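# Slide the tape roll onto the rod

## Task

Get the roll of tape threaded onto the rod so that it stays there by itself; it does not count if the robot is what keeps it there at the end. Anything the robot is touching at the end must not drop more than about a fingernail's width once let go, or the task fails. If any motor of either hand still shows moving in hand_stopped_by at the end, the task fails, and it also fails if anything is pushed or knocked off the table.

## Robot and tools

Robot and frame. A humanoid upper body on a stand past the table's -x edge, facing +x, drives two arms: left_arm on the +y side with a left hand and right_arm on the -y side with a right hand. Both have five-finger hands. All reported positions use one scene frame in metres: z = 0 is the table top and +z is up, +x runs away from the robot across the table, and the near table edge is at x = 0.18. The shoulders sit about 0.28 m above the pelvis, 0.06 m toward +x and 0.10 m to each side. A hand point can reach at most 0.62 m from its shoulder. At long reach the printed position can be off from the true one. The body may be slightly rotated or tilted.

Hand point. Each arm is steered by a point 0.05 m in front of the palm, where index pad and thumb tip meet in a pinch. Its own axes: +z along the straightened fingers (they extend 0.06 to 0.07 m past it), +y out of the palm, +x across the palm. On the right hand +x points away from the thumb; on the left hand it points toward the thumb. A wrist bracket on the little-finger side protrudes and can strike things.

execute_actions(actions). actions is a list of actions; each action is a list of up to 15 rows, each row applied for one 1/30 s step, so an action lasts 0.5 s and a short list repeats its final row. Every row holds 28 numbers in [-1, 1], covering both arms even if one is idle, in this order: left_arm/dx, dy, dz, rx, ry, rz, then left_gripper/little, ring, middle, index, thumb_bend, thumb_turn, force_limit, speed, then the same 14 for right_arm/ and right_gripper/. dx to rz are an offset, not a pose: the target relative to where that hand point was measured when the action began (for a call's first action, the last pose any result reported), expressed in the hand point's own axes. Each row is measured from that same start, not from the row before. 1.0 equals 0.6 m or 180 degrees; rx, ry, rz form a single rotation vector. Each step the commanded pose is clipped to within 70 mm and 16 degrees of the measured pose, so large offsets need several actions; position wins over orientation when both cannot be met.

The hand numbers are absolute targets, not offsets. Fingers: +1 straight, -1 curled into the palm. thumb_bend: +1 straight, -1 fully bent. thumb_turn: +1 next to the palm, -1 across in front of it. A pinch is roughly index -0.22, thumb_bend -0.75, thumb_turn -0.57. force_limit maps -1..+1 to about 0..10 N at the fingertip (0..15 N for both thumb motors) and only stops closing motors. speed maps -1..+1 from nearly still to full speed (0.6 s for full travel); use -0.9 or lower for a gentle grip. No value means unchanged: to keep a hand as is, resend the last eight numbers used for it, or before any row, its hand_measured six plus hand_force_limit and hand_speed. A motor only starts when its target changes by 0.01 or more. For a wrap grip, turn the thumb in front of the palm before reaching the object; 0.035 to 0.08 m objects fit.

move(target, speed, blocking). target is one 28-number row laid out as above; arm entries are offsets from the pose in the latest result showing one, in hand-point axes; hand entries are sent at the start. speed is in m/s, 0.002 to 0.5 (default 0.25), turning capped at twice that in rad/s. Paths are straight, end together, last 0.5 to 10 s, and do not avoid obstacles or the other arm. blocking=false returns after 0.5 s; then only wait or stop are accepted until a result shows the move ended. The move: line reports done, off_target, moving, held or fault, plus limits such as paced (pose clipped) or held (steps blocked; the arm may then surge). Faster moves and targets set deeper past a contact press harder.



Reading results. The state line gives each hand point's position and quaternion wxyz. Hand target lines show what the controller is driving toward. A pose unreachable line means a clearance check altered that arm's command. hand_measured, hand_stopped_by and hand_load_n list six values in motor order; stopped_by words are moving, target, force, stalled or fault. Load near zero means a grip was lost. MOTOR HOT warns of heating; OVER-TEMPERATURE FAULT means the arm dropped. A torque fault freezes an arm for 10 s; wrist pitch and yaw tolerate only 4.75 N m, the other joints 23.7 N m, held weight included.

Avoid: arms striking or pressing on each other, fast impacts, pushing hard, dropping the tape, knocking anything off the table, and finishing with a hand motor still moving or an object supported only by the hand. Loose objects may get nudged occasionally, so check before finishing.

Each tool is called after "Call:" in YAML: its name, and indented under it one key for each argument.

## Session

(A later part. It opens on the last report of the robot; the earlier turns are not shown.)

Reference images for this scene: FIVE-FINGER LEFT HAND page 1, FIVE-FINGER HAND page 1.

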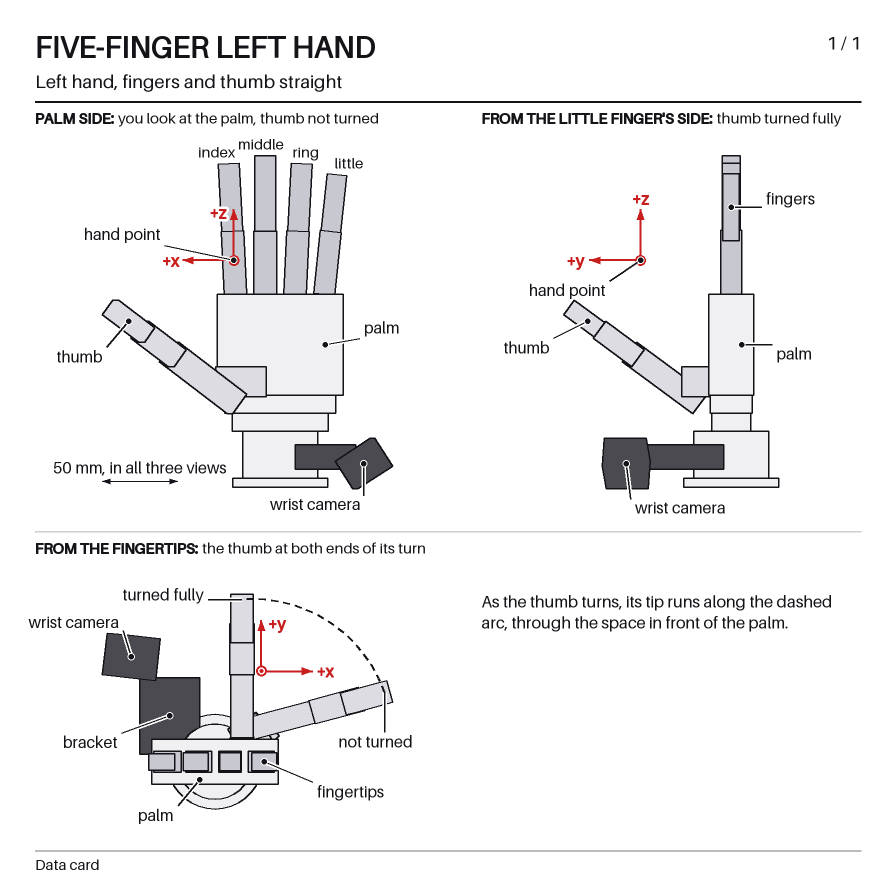

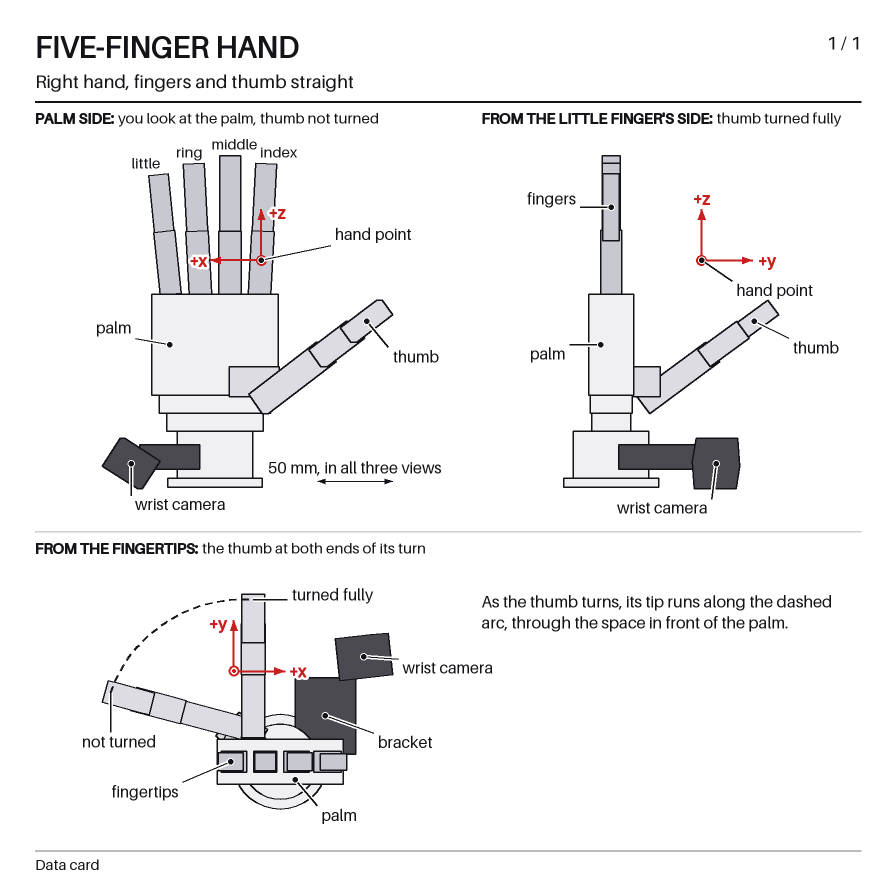

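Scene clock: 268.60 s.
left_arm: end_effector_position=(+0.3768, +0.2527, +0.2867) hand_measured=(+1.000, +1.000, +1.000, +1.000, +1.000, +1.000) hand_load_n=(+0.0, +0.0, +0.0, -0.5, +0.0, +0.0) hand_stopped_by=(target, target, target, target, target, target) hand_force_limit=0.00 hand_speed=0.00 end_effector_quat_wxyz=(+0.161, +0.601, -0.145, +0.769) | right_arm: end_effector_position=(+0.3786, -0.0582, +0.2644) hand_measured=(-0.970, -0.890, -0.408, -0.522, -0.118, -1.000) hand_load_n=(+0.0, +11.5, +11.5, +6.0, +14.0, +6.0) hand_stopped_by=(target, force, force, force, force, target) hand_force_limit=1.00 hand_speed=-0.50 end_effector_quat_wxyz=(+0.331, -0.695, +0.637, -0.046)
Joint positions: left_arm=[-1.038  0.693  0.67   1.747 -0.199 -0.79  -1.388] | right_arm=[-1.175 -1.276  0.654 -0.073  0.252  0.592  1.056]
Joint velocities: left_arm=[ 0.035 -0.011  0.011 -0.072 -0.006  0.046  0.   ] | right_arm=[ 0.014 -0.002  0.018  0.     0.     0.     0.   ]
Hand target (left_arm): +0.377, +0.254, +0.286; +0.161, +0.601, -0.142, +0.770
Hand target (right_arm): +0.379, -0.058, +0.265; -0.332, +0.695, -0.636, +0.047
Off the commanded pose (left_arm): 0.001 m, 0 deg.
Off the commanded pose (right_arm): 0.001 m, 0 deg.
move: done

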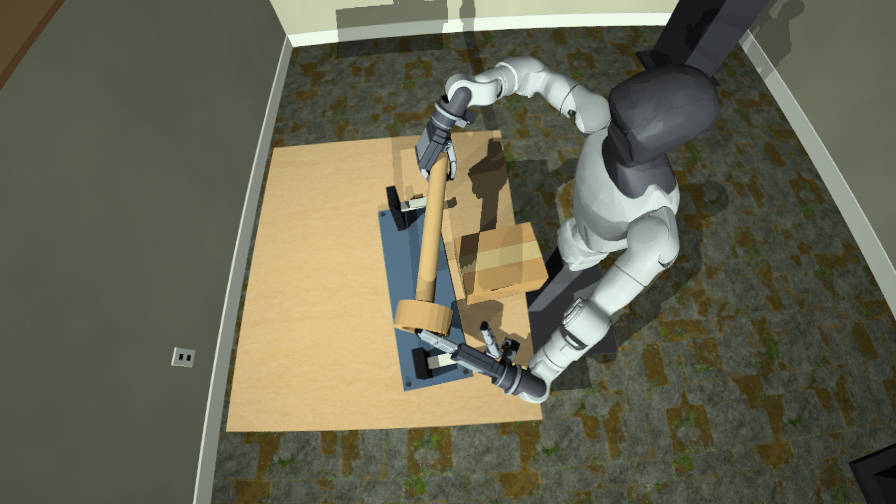

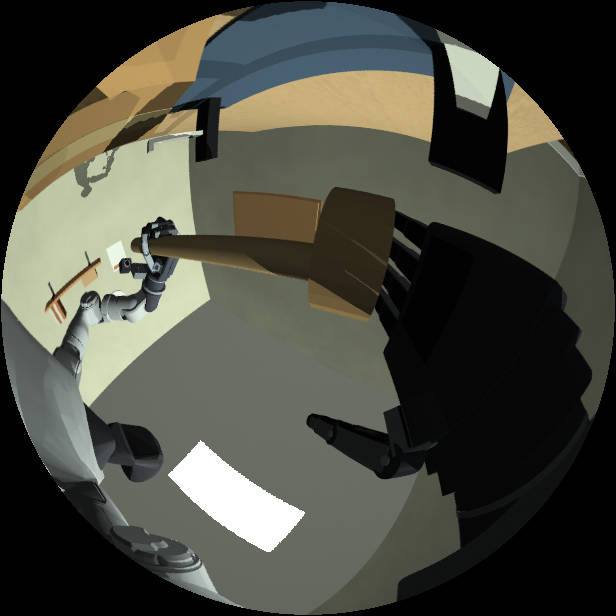

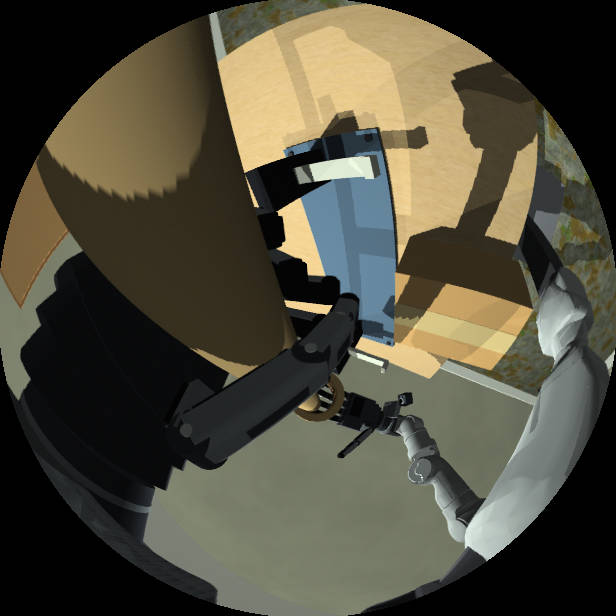

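The tape now sits on the rod. Backing the hand away.

Call:
move:
  target: [0,-0.05,-0.035,0,0,0,1,1,1,1,1,1,0,0,0,0,0,0,0,0,-0.97,-0.97,-0.97,-0.97,-0.97,-1,1,-0.5]
  speed: 0.03

Call:
zoom_image:
  camera: "cam_high"
  region: [370,250,530,420]

Scene clock: 273.40 s.
left_arm: end_effector_position=(+0.3707, +0.2888, +0.2851) hand_measured=(+1.000, +1.000, +1.000, +1.000, +1.000, +1.000) hand_load_n=(+0.0, +0.0, +0.0, -1.0, +0.0, +0.0) hand_stopped_by=(target, target, target, target, target, target) hand_force_limit=0.00 hand_speed=0.00 end_effector_quat_wxyz=(+0.140, +0.623, -0.125, +0.759) | right_arm: end_effector_position=(+0.3783, -0.0584, +0.2636) hand_measured=(-0.970, -0.890, -0.408, -0.522, -0.118, -1.000) hand_load_n=(+0.0, +12.0, +11.5, +6.0, +14.0, +6.0) hand_stopped_by=(target, force, force, force, force, target) hand_force_limit=1.00 hand_speed=-0.50 end_effector_quat_wxyz=(+0.329, -0.695, +0.637, -0.046)
Joint positions: left_arm=[-0.88   0.691  0.707  1.392 -0.203 -0.525 -1.345] | right_arm=[-1.174 -1.276  0.656 -0.073  0.252  0.592  1.056]
Joint velocities: left_arm=[-0.006 -0.012  0.008  0.005 -0.005  0.001  0.   ] | right_arm=[ 0.009  0.     0.    -0.005 -0.009  0.     0.   ]
Hand target (left_arm): +0.371, +0.289, +0.285; +0.139, +0.624, -0.125, +0.759
Hand target (right_arm): +0.379, -0.058, +0.264; -0.331, +0.695, -0.637, +0.046
Off the commanded pose (left_arm): 0.002 m, 4 deg.
Off the commanded pose (right_arm): 0.001 m, 0 deg.
move: off_target (left_arm)

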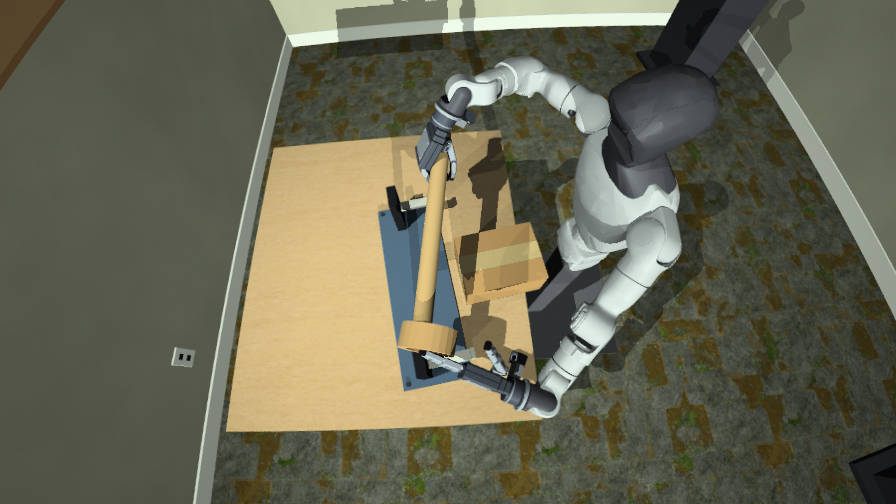

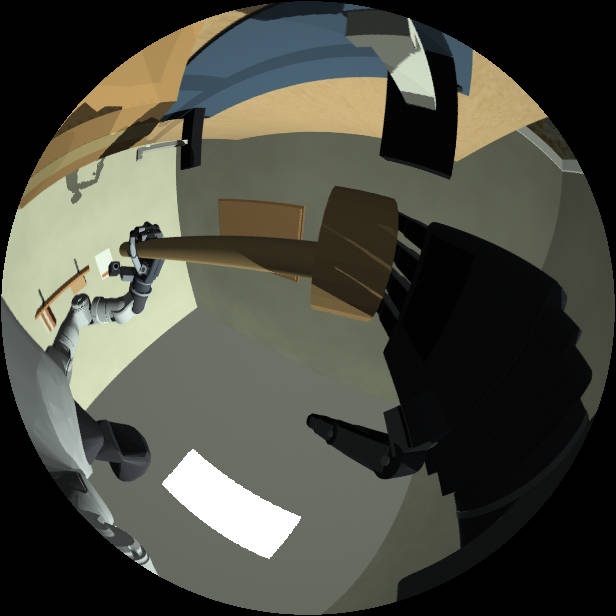

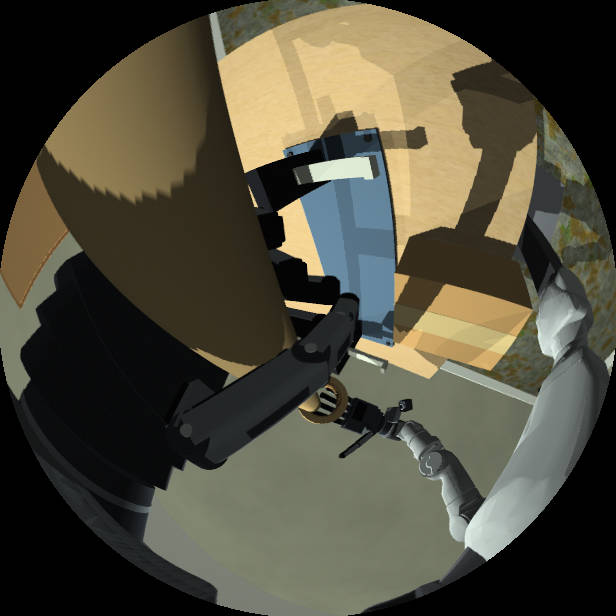

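Region (370, 250, 530, 420) of cam_high's 896x504 image, scaled by 2.965, with more detail than that image has; it fills the left 474 columns of this view, and the rest is white.

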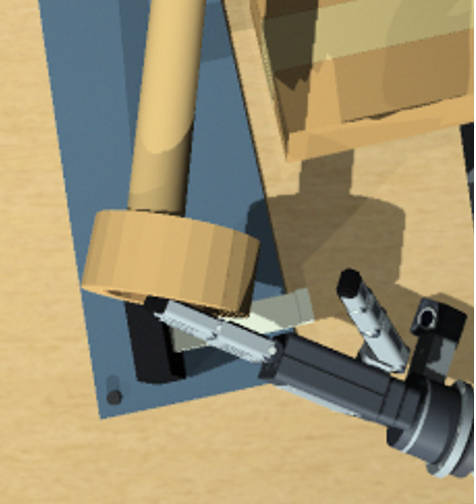

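Call:
move:
  target: [0.02,0.055,0.035,0,0,0,1,1,1,1,1,1,0,0,0,0,0,0,0,0,-0.97,-0.97,-0.97,-0.97,-0.97,-1,1,-0.5]
  speed: 0.025

Call:
move:
  target: [0,0,0,0,0,0,1,1,1,0.1,1,1,0.3,-0.7,0,0,0,0,0,0,-0.97,-0.97,-0.97,-0.97,-0.97,-1,1,-0.5]

Call:
zoom_image:
  camera: "cam_high"
  region: [370,250,530,420]

Scene clock: 280.70 s.
left_arm: end_effector_position=(+0.3753, +0.2517, +0.2997) hand_measured=(+1.000, +1.000, +1.000, +1.000, +1.000, +1.000) hand_load_n=(+0.0, +0.0, +0.0, +0.0, +0.0, +0.0) hand_stopped_by=(target, target, target, target, target, target) hand_force_limit=0.00 hand_speed=0.00 end_effector_quat_wxyz=(+0.176, +0.580, -0.162, +0.779) | right_arm: end_effector_position=(+0.3752, -0.0640, +0.2541) hand_measured=(-0.970, -0.890, -0.408, -0.522, -0.118, -1.000) hand_load_n=(+0.0, +11.0, +11.5, +9.5, +13.5, +7.0) hand_stopped_by=(target, force, force, force, force, target) hand_force_limit=1.00 hand_speed=-0.50 end_effector_quat_wxyz=(+0.313, -0.697, +0.644, -0.046)
Joint positions: left_arm=[-0.942  0.613  0.685  1.393 -0.229 -0.576 -1.399] | right_arm=[-1.16  -1.279  0.671 -0.073  0.241  0.596  1.064]
Joint velocities: left_arm=[-0.002 -0.011 -0.012 -0.011 -0.014 -0.004  0.   ] | right_arm=[ 0.002  0.008 -0.009  0.011  0.006  0.     0.   ]
Hand target (left_arm): +0.375, +0.250, +0.299; +0.178, +0.580, -0.163, +0.778
Hand target (right_arm): +0.378, -0.059, +0.264; -0.329, +0.696, -0.637, +0.046
Off the commanded pose (left_arm): 0.001 m, 8 deg.
Off the commanded pose (right_arm): 0.011 m, 2 deg.
move: off_target (left_arm, right_arm)

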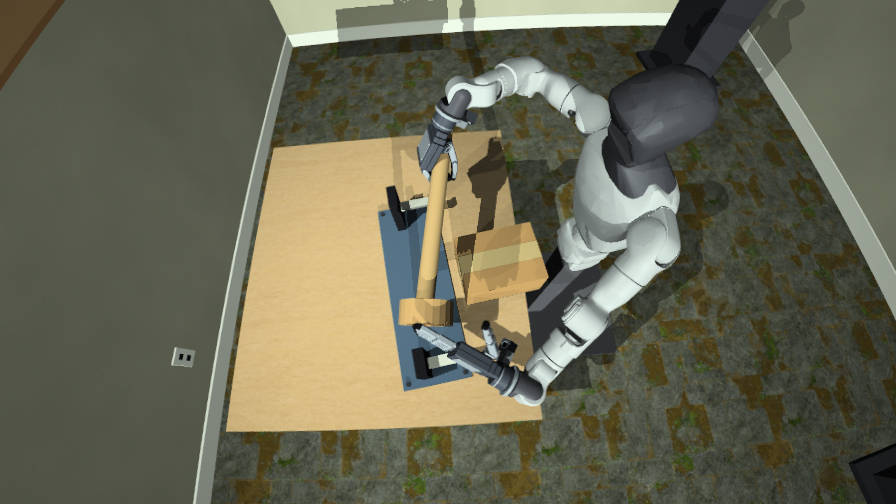

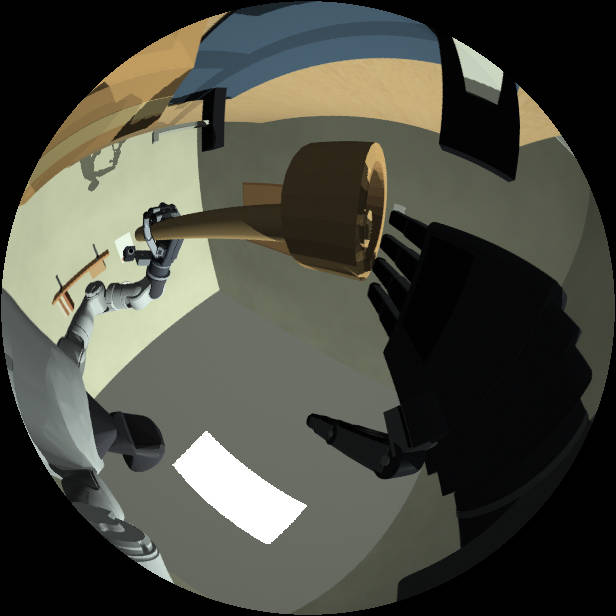

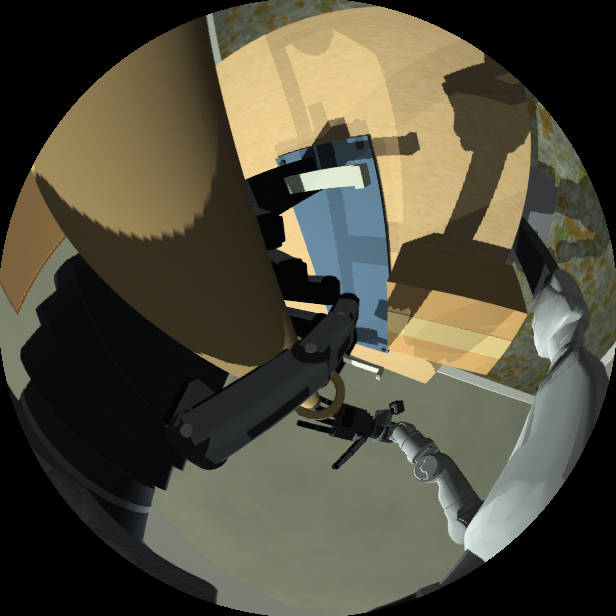

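Scene clock: 282.77 s.
left_arm: end_effector_position=(+0.3753, +0.2517, +0.2997) hand_measured=(+1.000, +1.000, +1.000, +0.100, +1.000, +1.000) hand_load_n=(+0.0, +0.0, +0.0, +0.0, +0.0, +0.0) hand_stopped_by=(target, target, target, target, target, target) hand_force_limit=0.30 hand_speed=-0.70 end_effector_quat_wxyz=(+0.176, +0.580, -0.162, +0.779) | right_arm: end_effector_position=(+0.3720, -0.0683, +0.2453) hand_measured=(-0.970, -0.890, -0.408, -0.522, -0.118, -1.000) hand_load_n=(+0.0, +11.0, +11.5, +9.5, +13.5, +7.0) hand_stopped_by=(target, force, force, force, force, target) hand_force_limit=1.00 hand_speed=-0.50 end_effector_quat_wxyz=(+0.298, -0.699, +0.649, -0.044)
Joint positions: left_arm=[-0.942  0.613  0.685  1.393 -0.229 -0.576 -1.399] | right_arm=[-1.147 -1.279  0.686 -0.073  0.232  0.598  1.071]
Joint velocities: left_arm=[ 0.009 -0.003  0.017  0.     0.002  0.     0.   ] | right_arm=[0.011 0.003 0.005 0.005 0.006 0.    0.   ]
Hand target (left_arm): +0.375, +0.252, +0.300; +0.176, +0.580, -0.162, +0.779
Hand target (right_arm): +0.375, -0.064, +0.254; -0.313, +0.697, -0.644, +0.046
Off the commanded pose (left_arm): 0.000 m, 0 deg.
Off the commanded pose (right_arm): 0.010 m, 2 deg.
move: off_target (right_arm)

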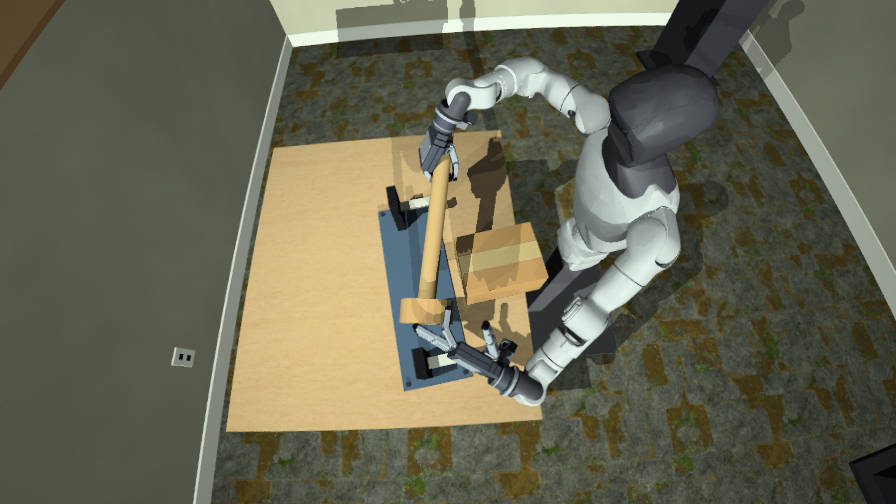

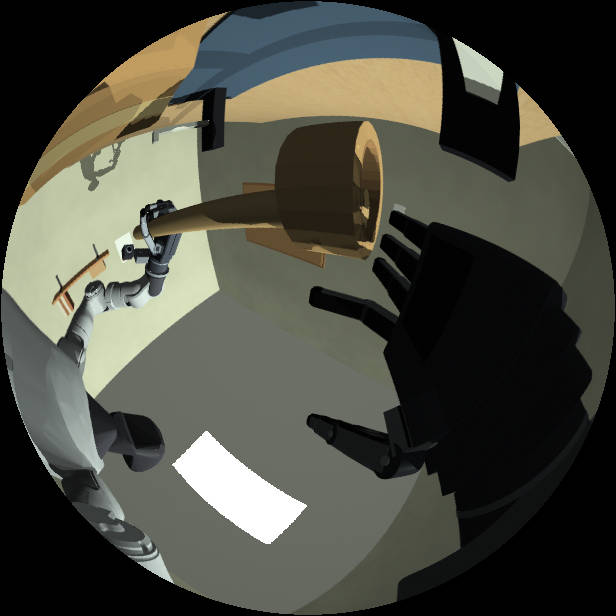

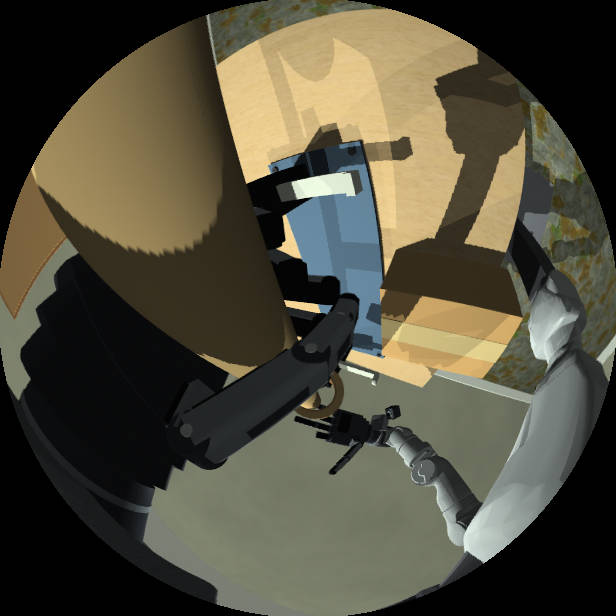

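Region (370, 250, 530, 420) of cam_high's 896x504 image, scaled by 2.965, with more detail than that image has; it fills the left 474 columns of this view, and the rest is white.

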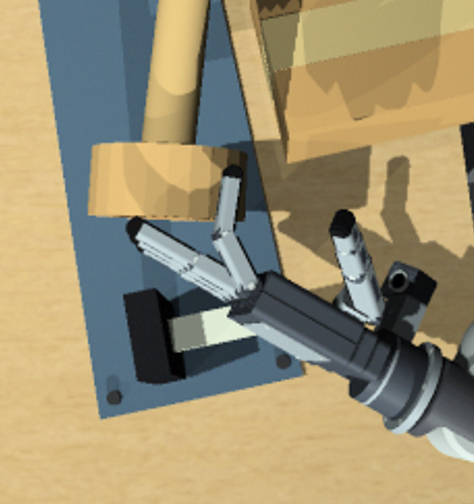

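Call:
move:
  target: [0.03,-0.1,0,0,0,0,1,1,1,1,1,1,0.6,0.5,0,0,0,-0.013,-0.05,-0.015,-0.97,-0.97,-0.97,-0.97,-0.97,-1,1,-0.5]
  speed: 0.08

Call:
move:
  target: [0,0,0,0.07,0,0.05,-1,-1,-1,1,1,1,0.6,0.5,0,0,0,0,0,0,-0.97,-0.97,-0.97,-0.97,-0.97,-1,1,-0.5]
  speed: 0.15

Scene clock: 292.07 s.
left_arm: end_effector_position=(+0.3988, +0.3039, +0.3222) hand_measured=(+1.000, +1.000, +1.000, +1.000, +1.000, +1.000) hand_load_n=(+0.0, +0.0, +0.0, +0.0, +0.0, +0.0) hand_stopped_by=(target, target, target, target, target, target) hand_force_limit=0.60 hand_speed=0.50 end_effector_quat_wxyz=(+0.127, +0.628, -0.101, +0.761) | right_arm: end_effector_position=(+0.3709, -0.0763, +0.2383) hand_measured=(-0.970, -0.890, -0.408, -0.522, -0.118, -1.000) hand_load_n=(+0.0, +11.0, +11.5, +9.5, +13.5, +7.0) hand_stopped_by=(target, force, force, force, force, target) hand_force_limit=1.00 hand_speed=-0.50 end_effector_quat_wxyz=(-0.319, +0.724, -0.612, -0.008)
Joint positions: left_arm=[-1.007  0.744  0.676  1.392 -0.15  -0.397 -1.238] | right_arm=[-1.067 -1.245  0.636  0.155  0.256  0.256  1.126]
Joint velocities: left_arm=[0.    0.009 0.    0.    0.023 0.004 0.   ] | right_arm=[ 0.012 -0.009 -0.017 -0.017  0.    -0.001  0.009]
Hand target (left_arm): +0.399, +0.304, +0.322; +0.127, +0.629, -0.102, +0.760
Hand target (right_arm): +0.373, -0.070, +0.247; -0.336, +0.721, -0.607, -0.014
Off the commanded pose (left_arm): 0.003 m, 11 deg.
Off the commanded pose (right_arm): 0.011 m, 2 deg.
move: off_target (left_arm, right_arm)

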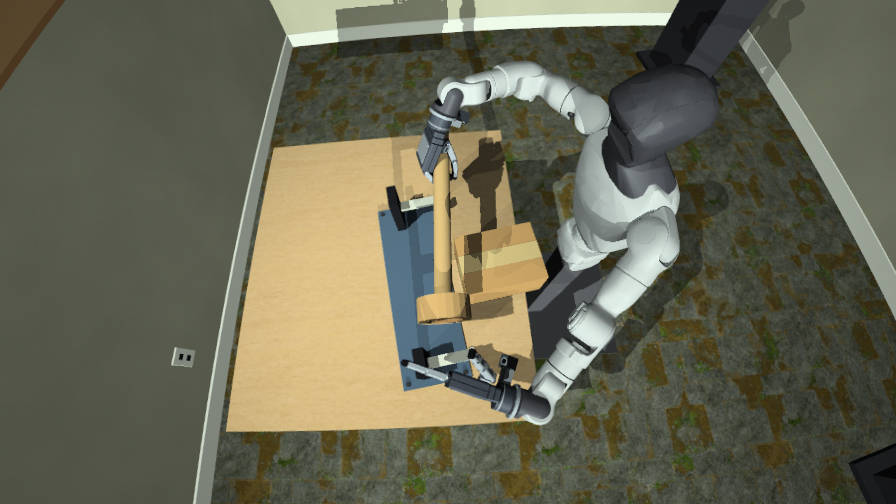

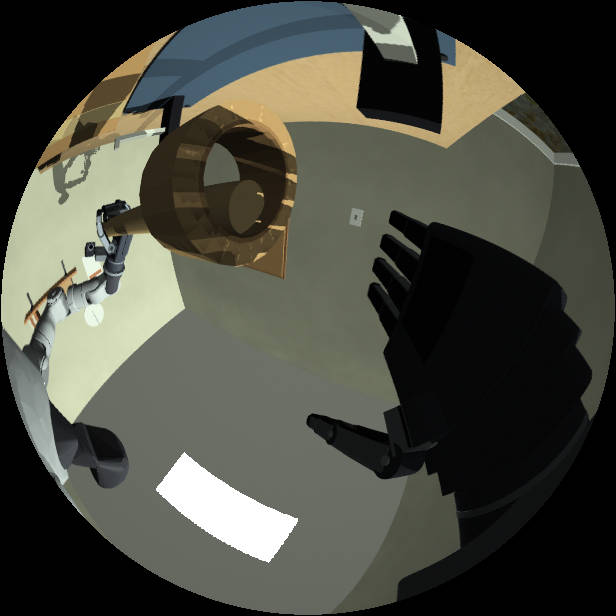

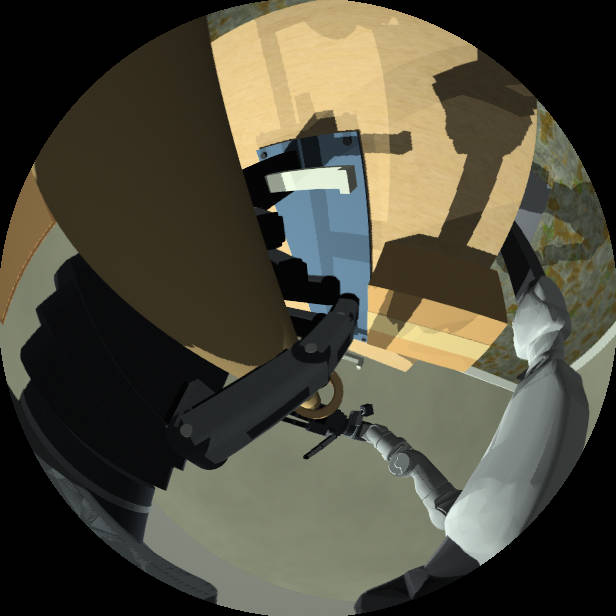

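Scene clock: 293.73 s.
left_arm: end_effector_position=(+0.3949, +0.3068, +0.3229) hand_measured=(-1.000, -1.000, -1.000, +1.000, +1.000, +1.000) hand_load_n=(+0.0, +0.0, +0.0, +0.0, +0.0, +0.0) hand_stopped_by=(target, target, target, target, target, target) hand_force_limit=0.60 hand_speed=0.50 end_effector_quat_wxyz=(-0.005, +0.627, -0.070, +0.776) | right_arm: end_effector_position=(+0.3682, -0.0818, +0.2298) hand_measured=(-0.970, -0.890, -0.408, -0.522, -0.118, -1.000) hand_load_n=(+0.0, +11.0, +11.5, +9.5, +13.5, +7.0) hand_stopped_by=(target, force, force, force, force, target) hand_force_limit=1.00 hand_speed=-0.50 end_effector_quat_wxyz=(-0.304, +0.726, -0.616, -0.006)
Joint positions: left_arm=[-0.614  0.505  0.666  0.472 -0.179 -0.074 -0.869] | right_arm=[-1.054 -1.245  0.646  0.155  0.238  0.258  1.133]
Joint velocities: left_arm=[ 0.    -0.014 -0.005  0.    -0.005  0.006  0.006] | right_arm=[-0.002  0.002 -0.015  0.009 -0.006  0.     0.   ]
Hand target (left_arm): +0.395, +0.306, +0.321; -0.005, +0.630, -0.070, +0.773
Hand target (right_arm): +0.371, -0.076, +0.238; -0.319, +0.724, -0.612, -0.008
Off the commanded pose (left_arm): 0.005 m, 1 deg.
Off the commanded pose (right_arm): 0.010 m, 2 deg.
move: off_target (left_arm, right_arm)

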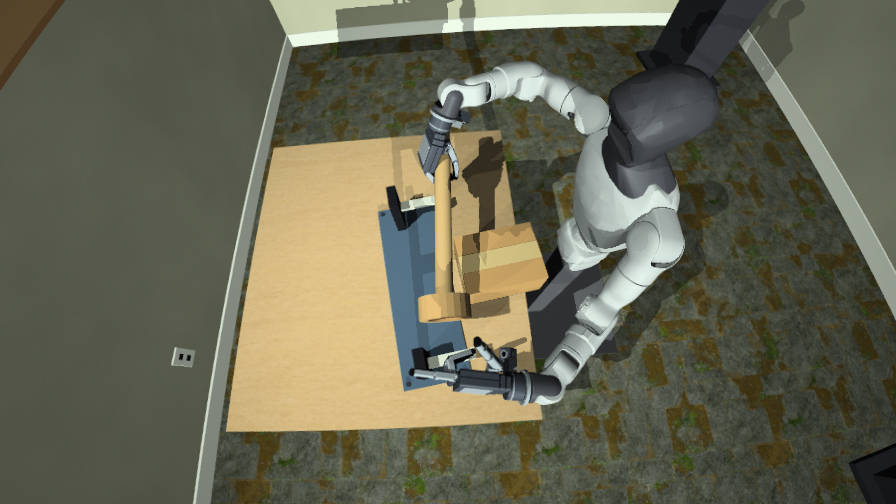

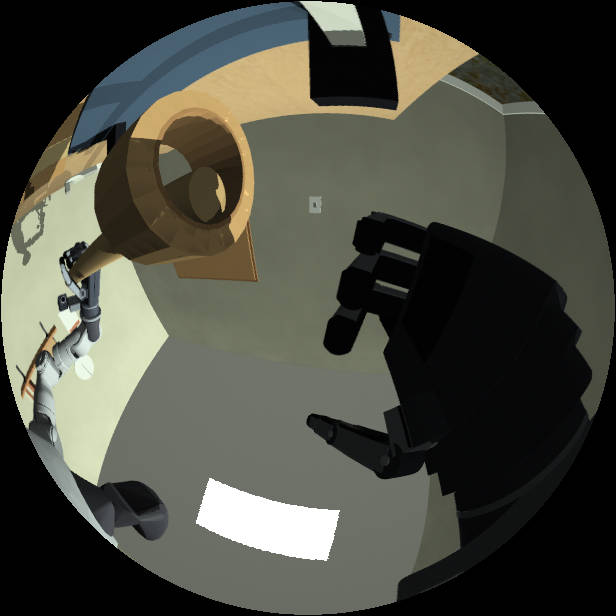

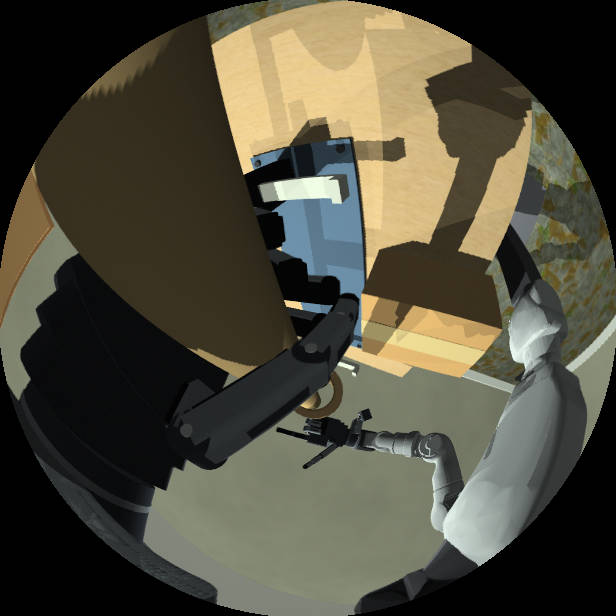

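Call:
move:
  target: [-0.008,0.14,-0.09,0,0,0,-1,-1,-1,1,1,1,0.6,0.5,-0.01,0,-0.02,0,-0.01,0.01,-0.97,-0.97,-0.97,-0.97,-0.97,-1,1,-0.5]
  speed: 0.06

Call:
zoom_image:
  camera: "cam_high"
  region: [370,250,530,420]

Scene clock: 303.63 s.
left_arm: end_effector_position=(+0.3332, +0.2337, +0.2923) hand_measured=(-1.000, -1.000, -1.000, +1.000, +1.000, +1.000) hand_load_n=(+0.0, +0.0, +0.0, +0.0, +0.0, +0.0) hand_stopped_by=(target, target, target, target, target, target) hand_force_limit=0.60 hand_speed=0.50 end_effector_quat_wxyz=(-0.007, +0.633, -0.074, +0.771) | right_arm: end_effector_position=(+0.3608, -0.0879, +0.2338) hand_measured=(-0.970, -0.890, -0.408, -0.522, -0.118, -1.000) hand_load_n=(+0.0, +11.0, +11.5, +9.5, +13.5, +7.0) hand_stopped_by=(target, force, force, force, force, target) hand_force_limit=1.00 hand_speed=-0.50 end_effector_quat_wxyz=(-0.299, +0.719, -0.627, -0.016)
Joint positions: left_arm=[-0.189  0.171  0.622 -0.198 -0.164  0.048 -0.786] | right_arm=[-1.005 -1.267  0.579  0.126  0.243  0.284  1.172]
Joint velocities: left_arm=[-0.008  0.003  0.008 -0.009 -0.009  0.     0.001] | right_arm=[ 0.006  0.003 -0.011 -0.002  0.005  0.004  0.008]
Hand target (left_arm): +0.333, +0.233, +0.292; -0.009, +0.633, -0.075, +0.770
Hand target (right_arm): +0.362, -0.082, +0.242; -0.314, +0.717, -0.622, -0.021
Off the commanded pose (left_arm): 0.008 m, 1 deg.
Off the commanded pose (right_arm): 0.010 m, 2 deg.
move: off_target (left_arm, right_arm)

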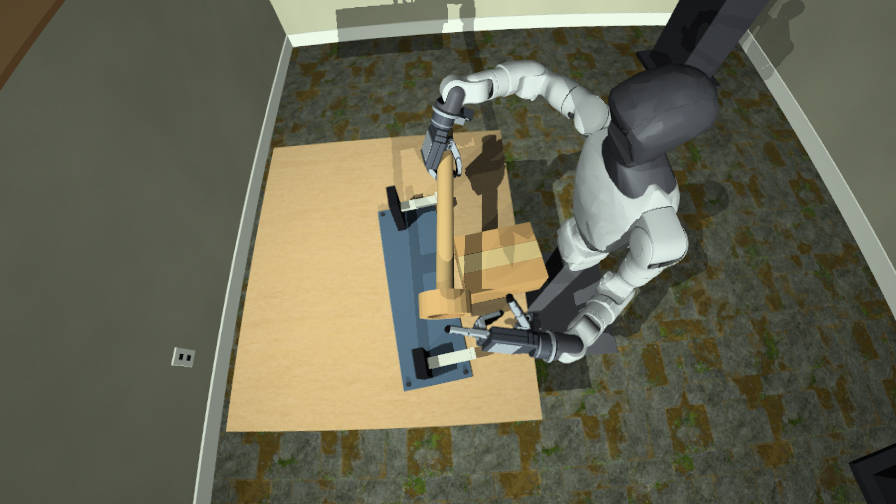

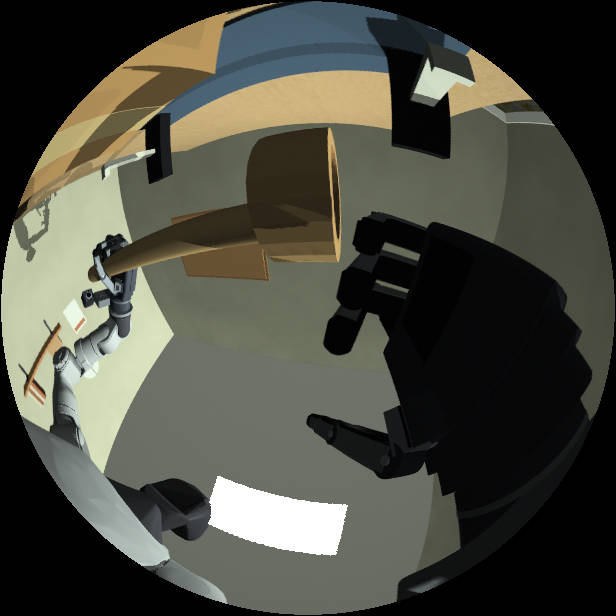

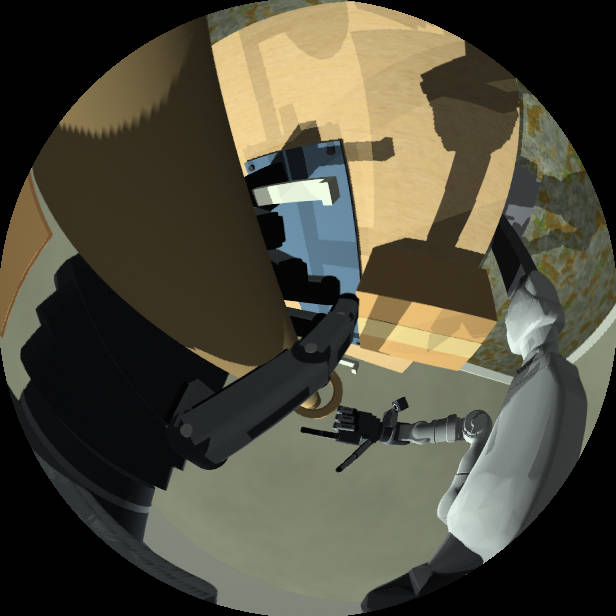

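Region (370, 250, 530, 420) of cam_high's 896x504 image, scaled by 2.965, with more detail than that image has; it fills the left 474 columns of this view, and the rest is white.

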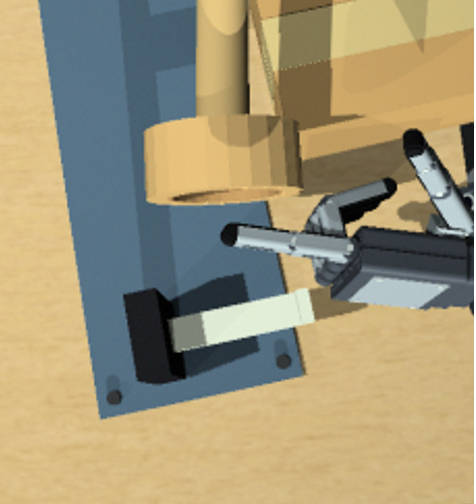

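Call:
move:
  target: [-0.045,0,0.025,0,0,0,-1,-1,-1,1,1,1,0.6,0.5,-0.012,-0.052,0.018,0,-0.008,0.008,-0.97,-0.97,-0.97,-0.97,-0.97,-1,1,-0.5]
  speed: 0.06

Call:
execute_actions:
  actions:
    - [[0,0.045,0,0,0,0,-1,-1,-1,1,1,1,0.6,0.5,0,0,0,0,0,0,-0.97,-0.97,-0.97,-0.97,-0.97,-1,1,-0.5]]
    - [[0,0.02,0,0,0,0,-1,-1,-1,1,1,1,0.6,0.5,0,0,0,0,0,0,-0.97,-0.97,-0.97,-0.97,-0.97,-1,1,-0.5]]

Call:
zoom_image:
  camera: "cam_high"
  region: [370,220,550,400]

Scene clock: 311.83 s.
left_arm: end_effector_position=(+0.3527, +0.2364, +0.2691) hand_measured=(-1.000, -1.000, -1.000, +1.000, +1.000, +1.000) hand_load_n=(+0.0, +0.0, +0.0, +0.0, +0.0, +0.0) hand_stopped_by=(target, target, target, target, target, target) hand_force_limit=0.60 hand_speed=0.50 end_effector_quat_wxyz=(-0.006, +0.633, -0.070, +0.771) | right_arm: end_effector_position=(+0.3900, -0.0829, +0.2320) hand_measured=(-0.970, -0.890, -0.408, -0.522, -0.118, -1.000) hand_load_n=(+0.0, +11.0, +11.5, +9.5, +13.5, +7.0) hand_stopped_by=(target, force, force, force, force, target) hand_force_limit=1.00 hand_speed=-0.50 end_effector_quat_wxyz=(-0.291, +0.714, -0.637, -0.023)
Joint positions: left_arm=[-0.27   0.171  0.603  0.05  -0.12  -0.132 -0.782] | right_arm=[-1.164 -1.095  0.632  0.438  0.129  0.188  1.259]
Joint velocities: left_arm=[ 0.018 -0.003  0.005  0.005  0.005 -0.003  0.   ] | right_arm=[-0.012  0.    -0.008  0.018 -0.035 -0.004  0.019]
Hand target (left_arm): +0.354, +0.236, +0.269; -0.007, +0.633, -0.071, +0.771
Hand target (right_arm): +0.392, -0.077, +0.241; -0.306, +0.713, -0.630, -0.027
Off the commanded pose (left_arm): 0.002 m, 0 deg.
Off the commanded pose (right_arm): 0.011 m, 2 deg.
move: off_target (right_arm)

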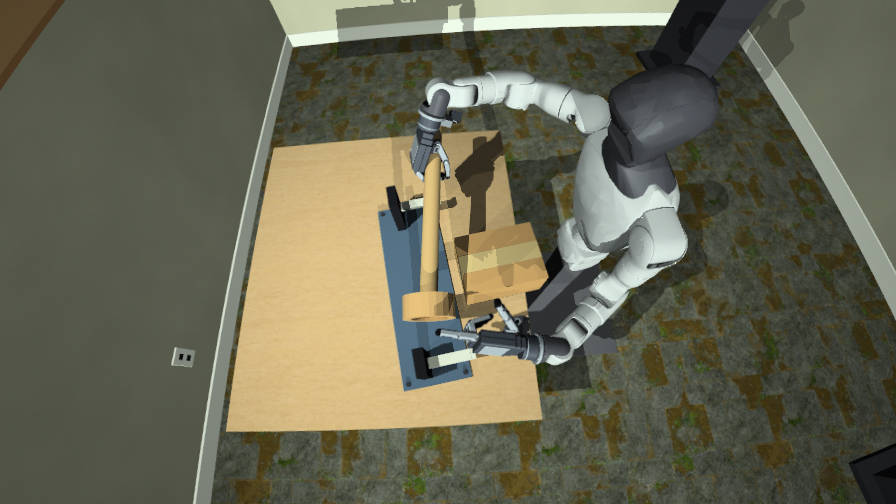

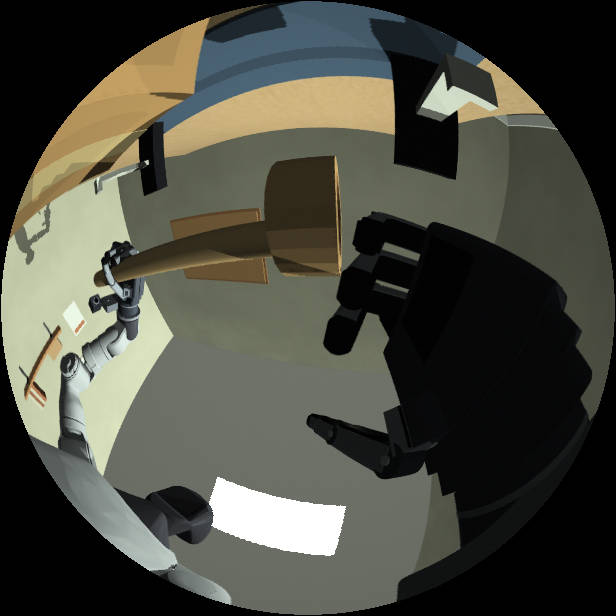

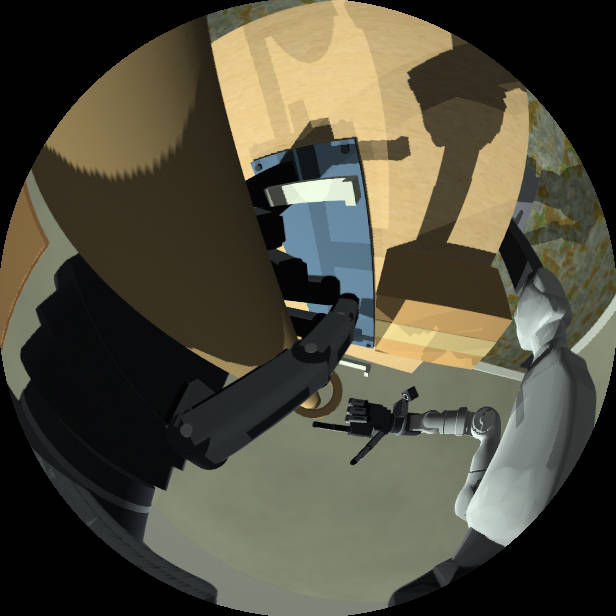

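Scene clock: 312.83 s.
left_arm: end_effector_position=(+0.3480, +0.1968, +0.2627) hand_measured=(-1.000, -1.000, -1.000, +1.000, +1.000, +1.000) hand_load_n=(+0.0, +0.0, +0.0, +0.0, +0.0, +0.0) hand_stopped_by=(target, target, target, target, target, target) hand_force_limit=0.60 hand_speed=0.50 end_effector_quat_wxyz=(-0.000, +0.633, -0.069, +0.771) | right_arm: end_effector_position=(+0.3840, -0.0954, +0.2144) hand_measured=(-0.970, -0.890, -0.408, -0.522, -0.118, -1.000) hand_load_n=(+0.0, +11.0, +11.5, +9.5, +13.5, +7.0) hand_stopped_by=(target, force, force, force, force, target) hand_force_limit=1.00 hand_speed=-0.50 end_effector_quat_wxyz=(-0.257, +0.719, -0.645, -0.015)
Joint positions: left_arm=[-0.187  0.031  0.514 -0.087 -0.042 -0.137 -0.717] | right_arm=[-1.136 -1.095  0.651  0.439  0.086  0.187  1.271]
Joint velocities: left_arm=[ 0.     0.012  0.    -0.003  0.008  0.     0.   ] | right_arm=[0.002 0.    0.003 0.005 0.011 0.    0.   ]
Hand target (left_arm): +0.348, +0.197, +0.262; -0.004, +0.634, -0.070, +0.770
Hand target (right_arm): +0.387, -0.089, +0.223; -0.274, +0.717, -0.641, -0.019
Off the commanded pose (left_arm): 0.001 m, 0 deg.
Off the commanded pose (right_arm): 0.011 m, 2 deg.

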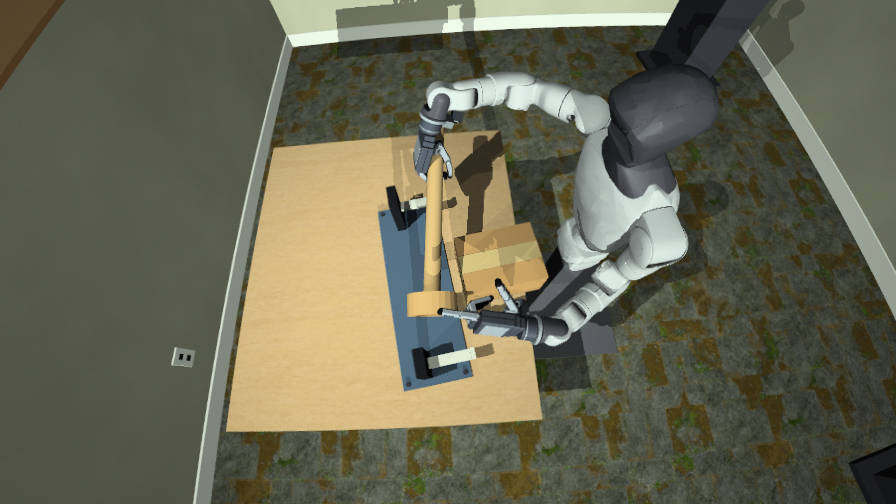

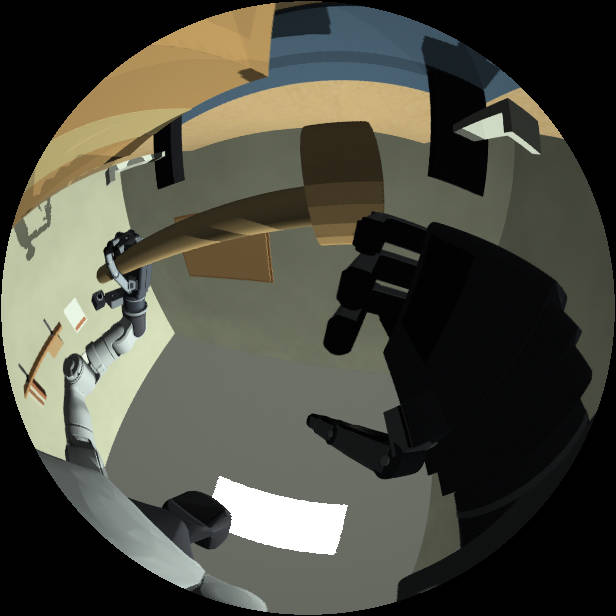

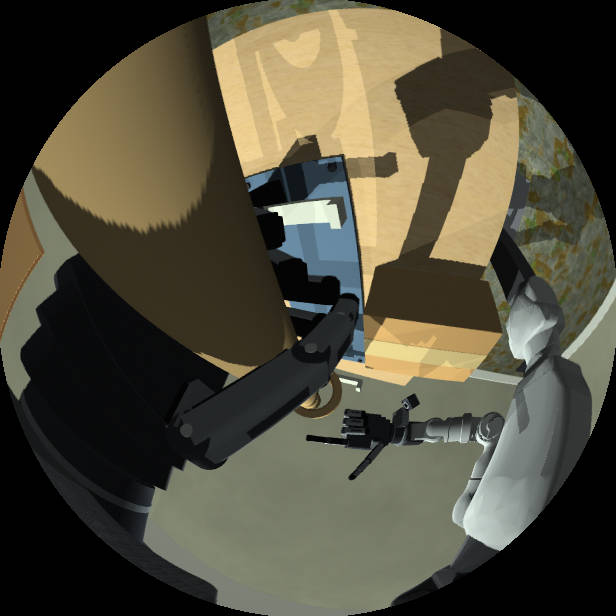

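Region (370, 220, 550, 400) of cam_high's 896x504 image, scaled by 2.800, with more detail than that image has.

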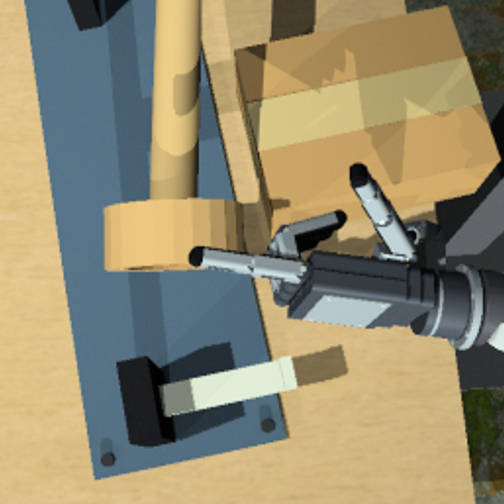

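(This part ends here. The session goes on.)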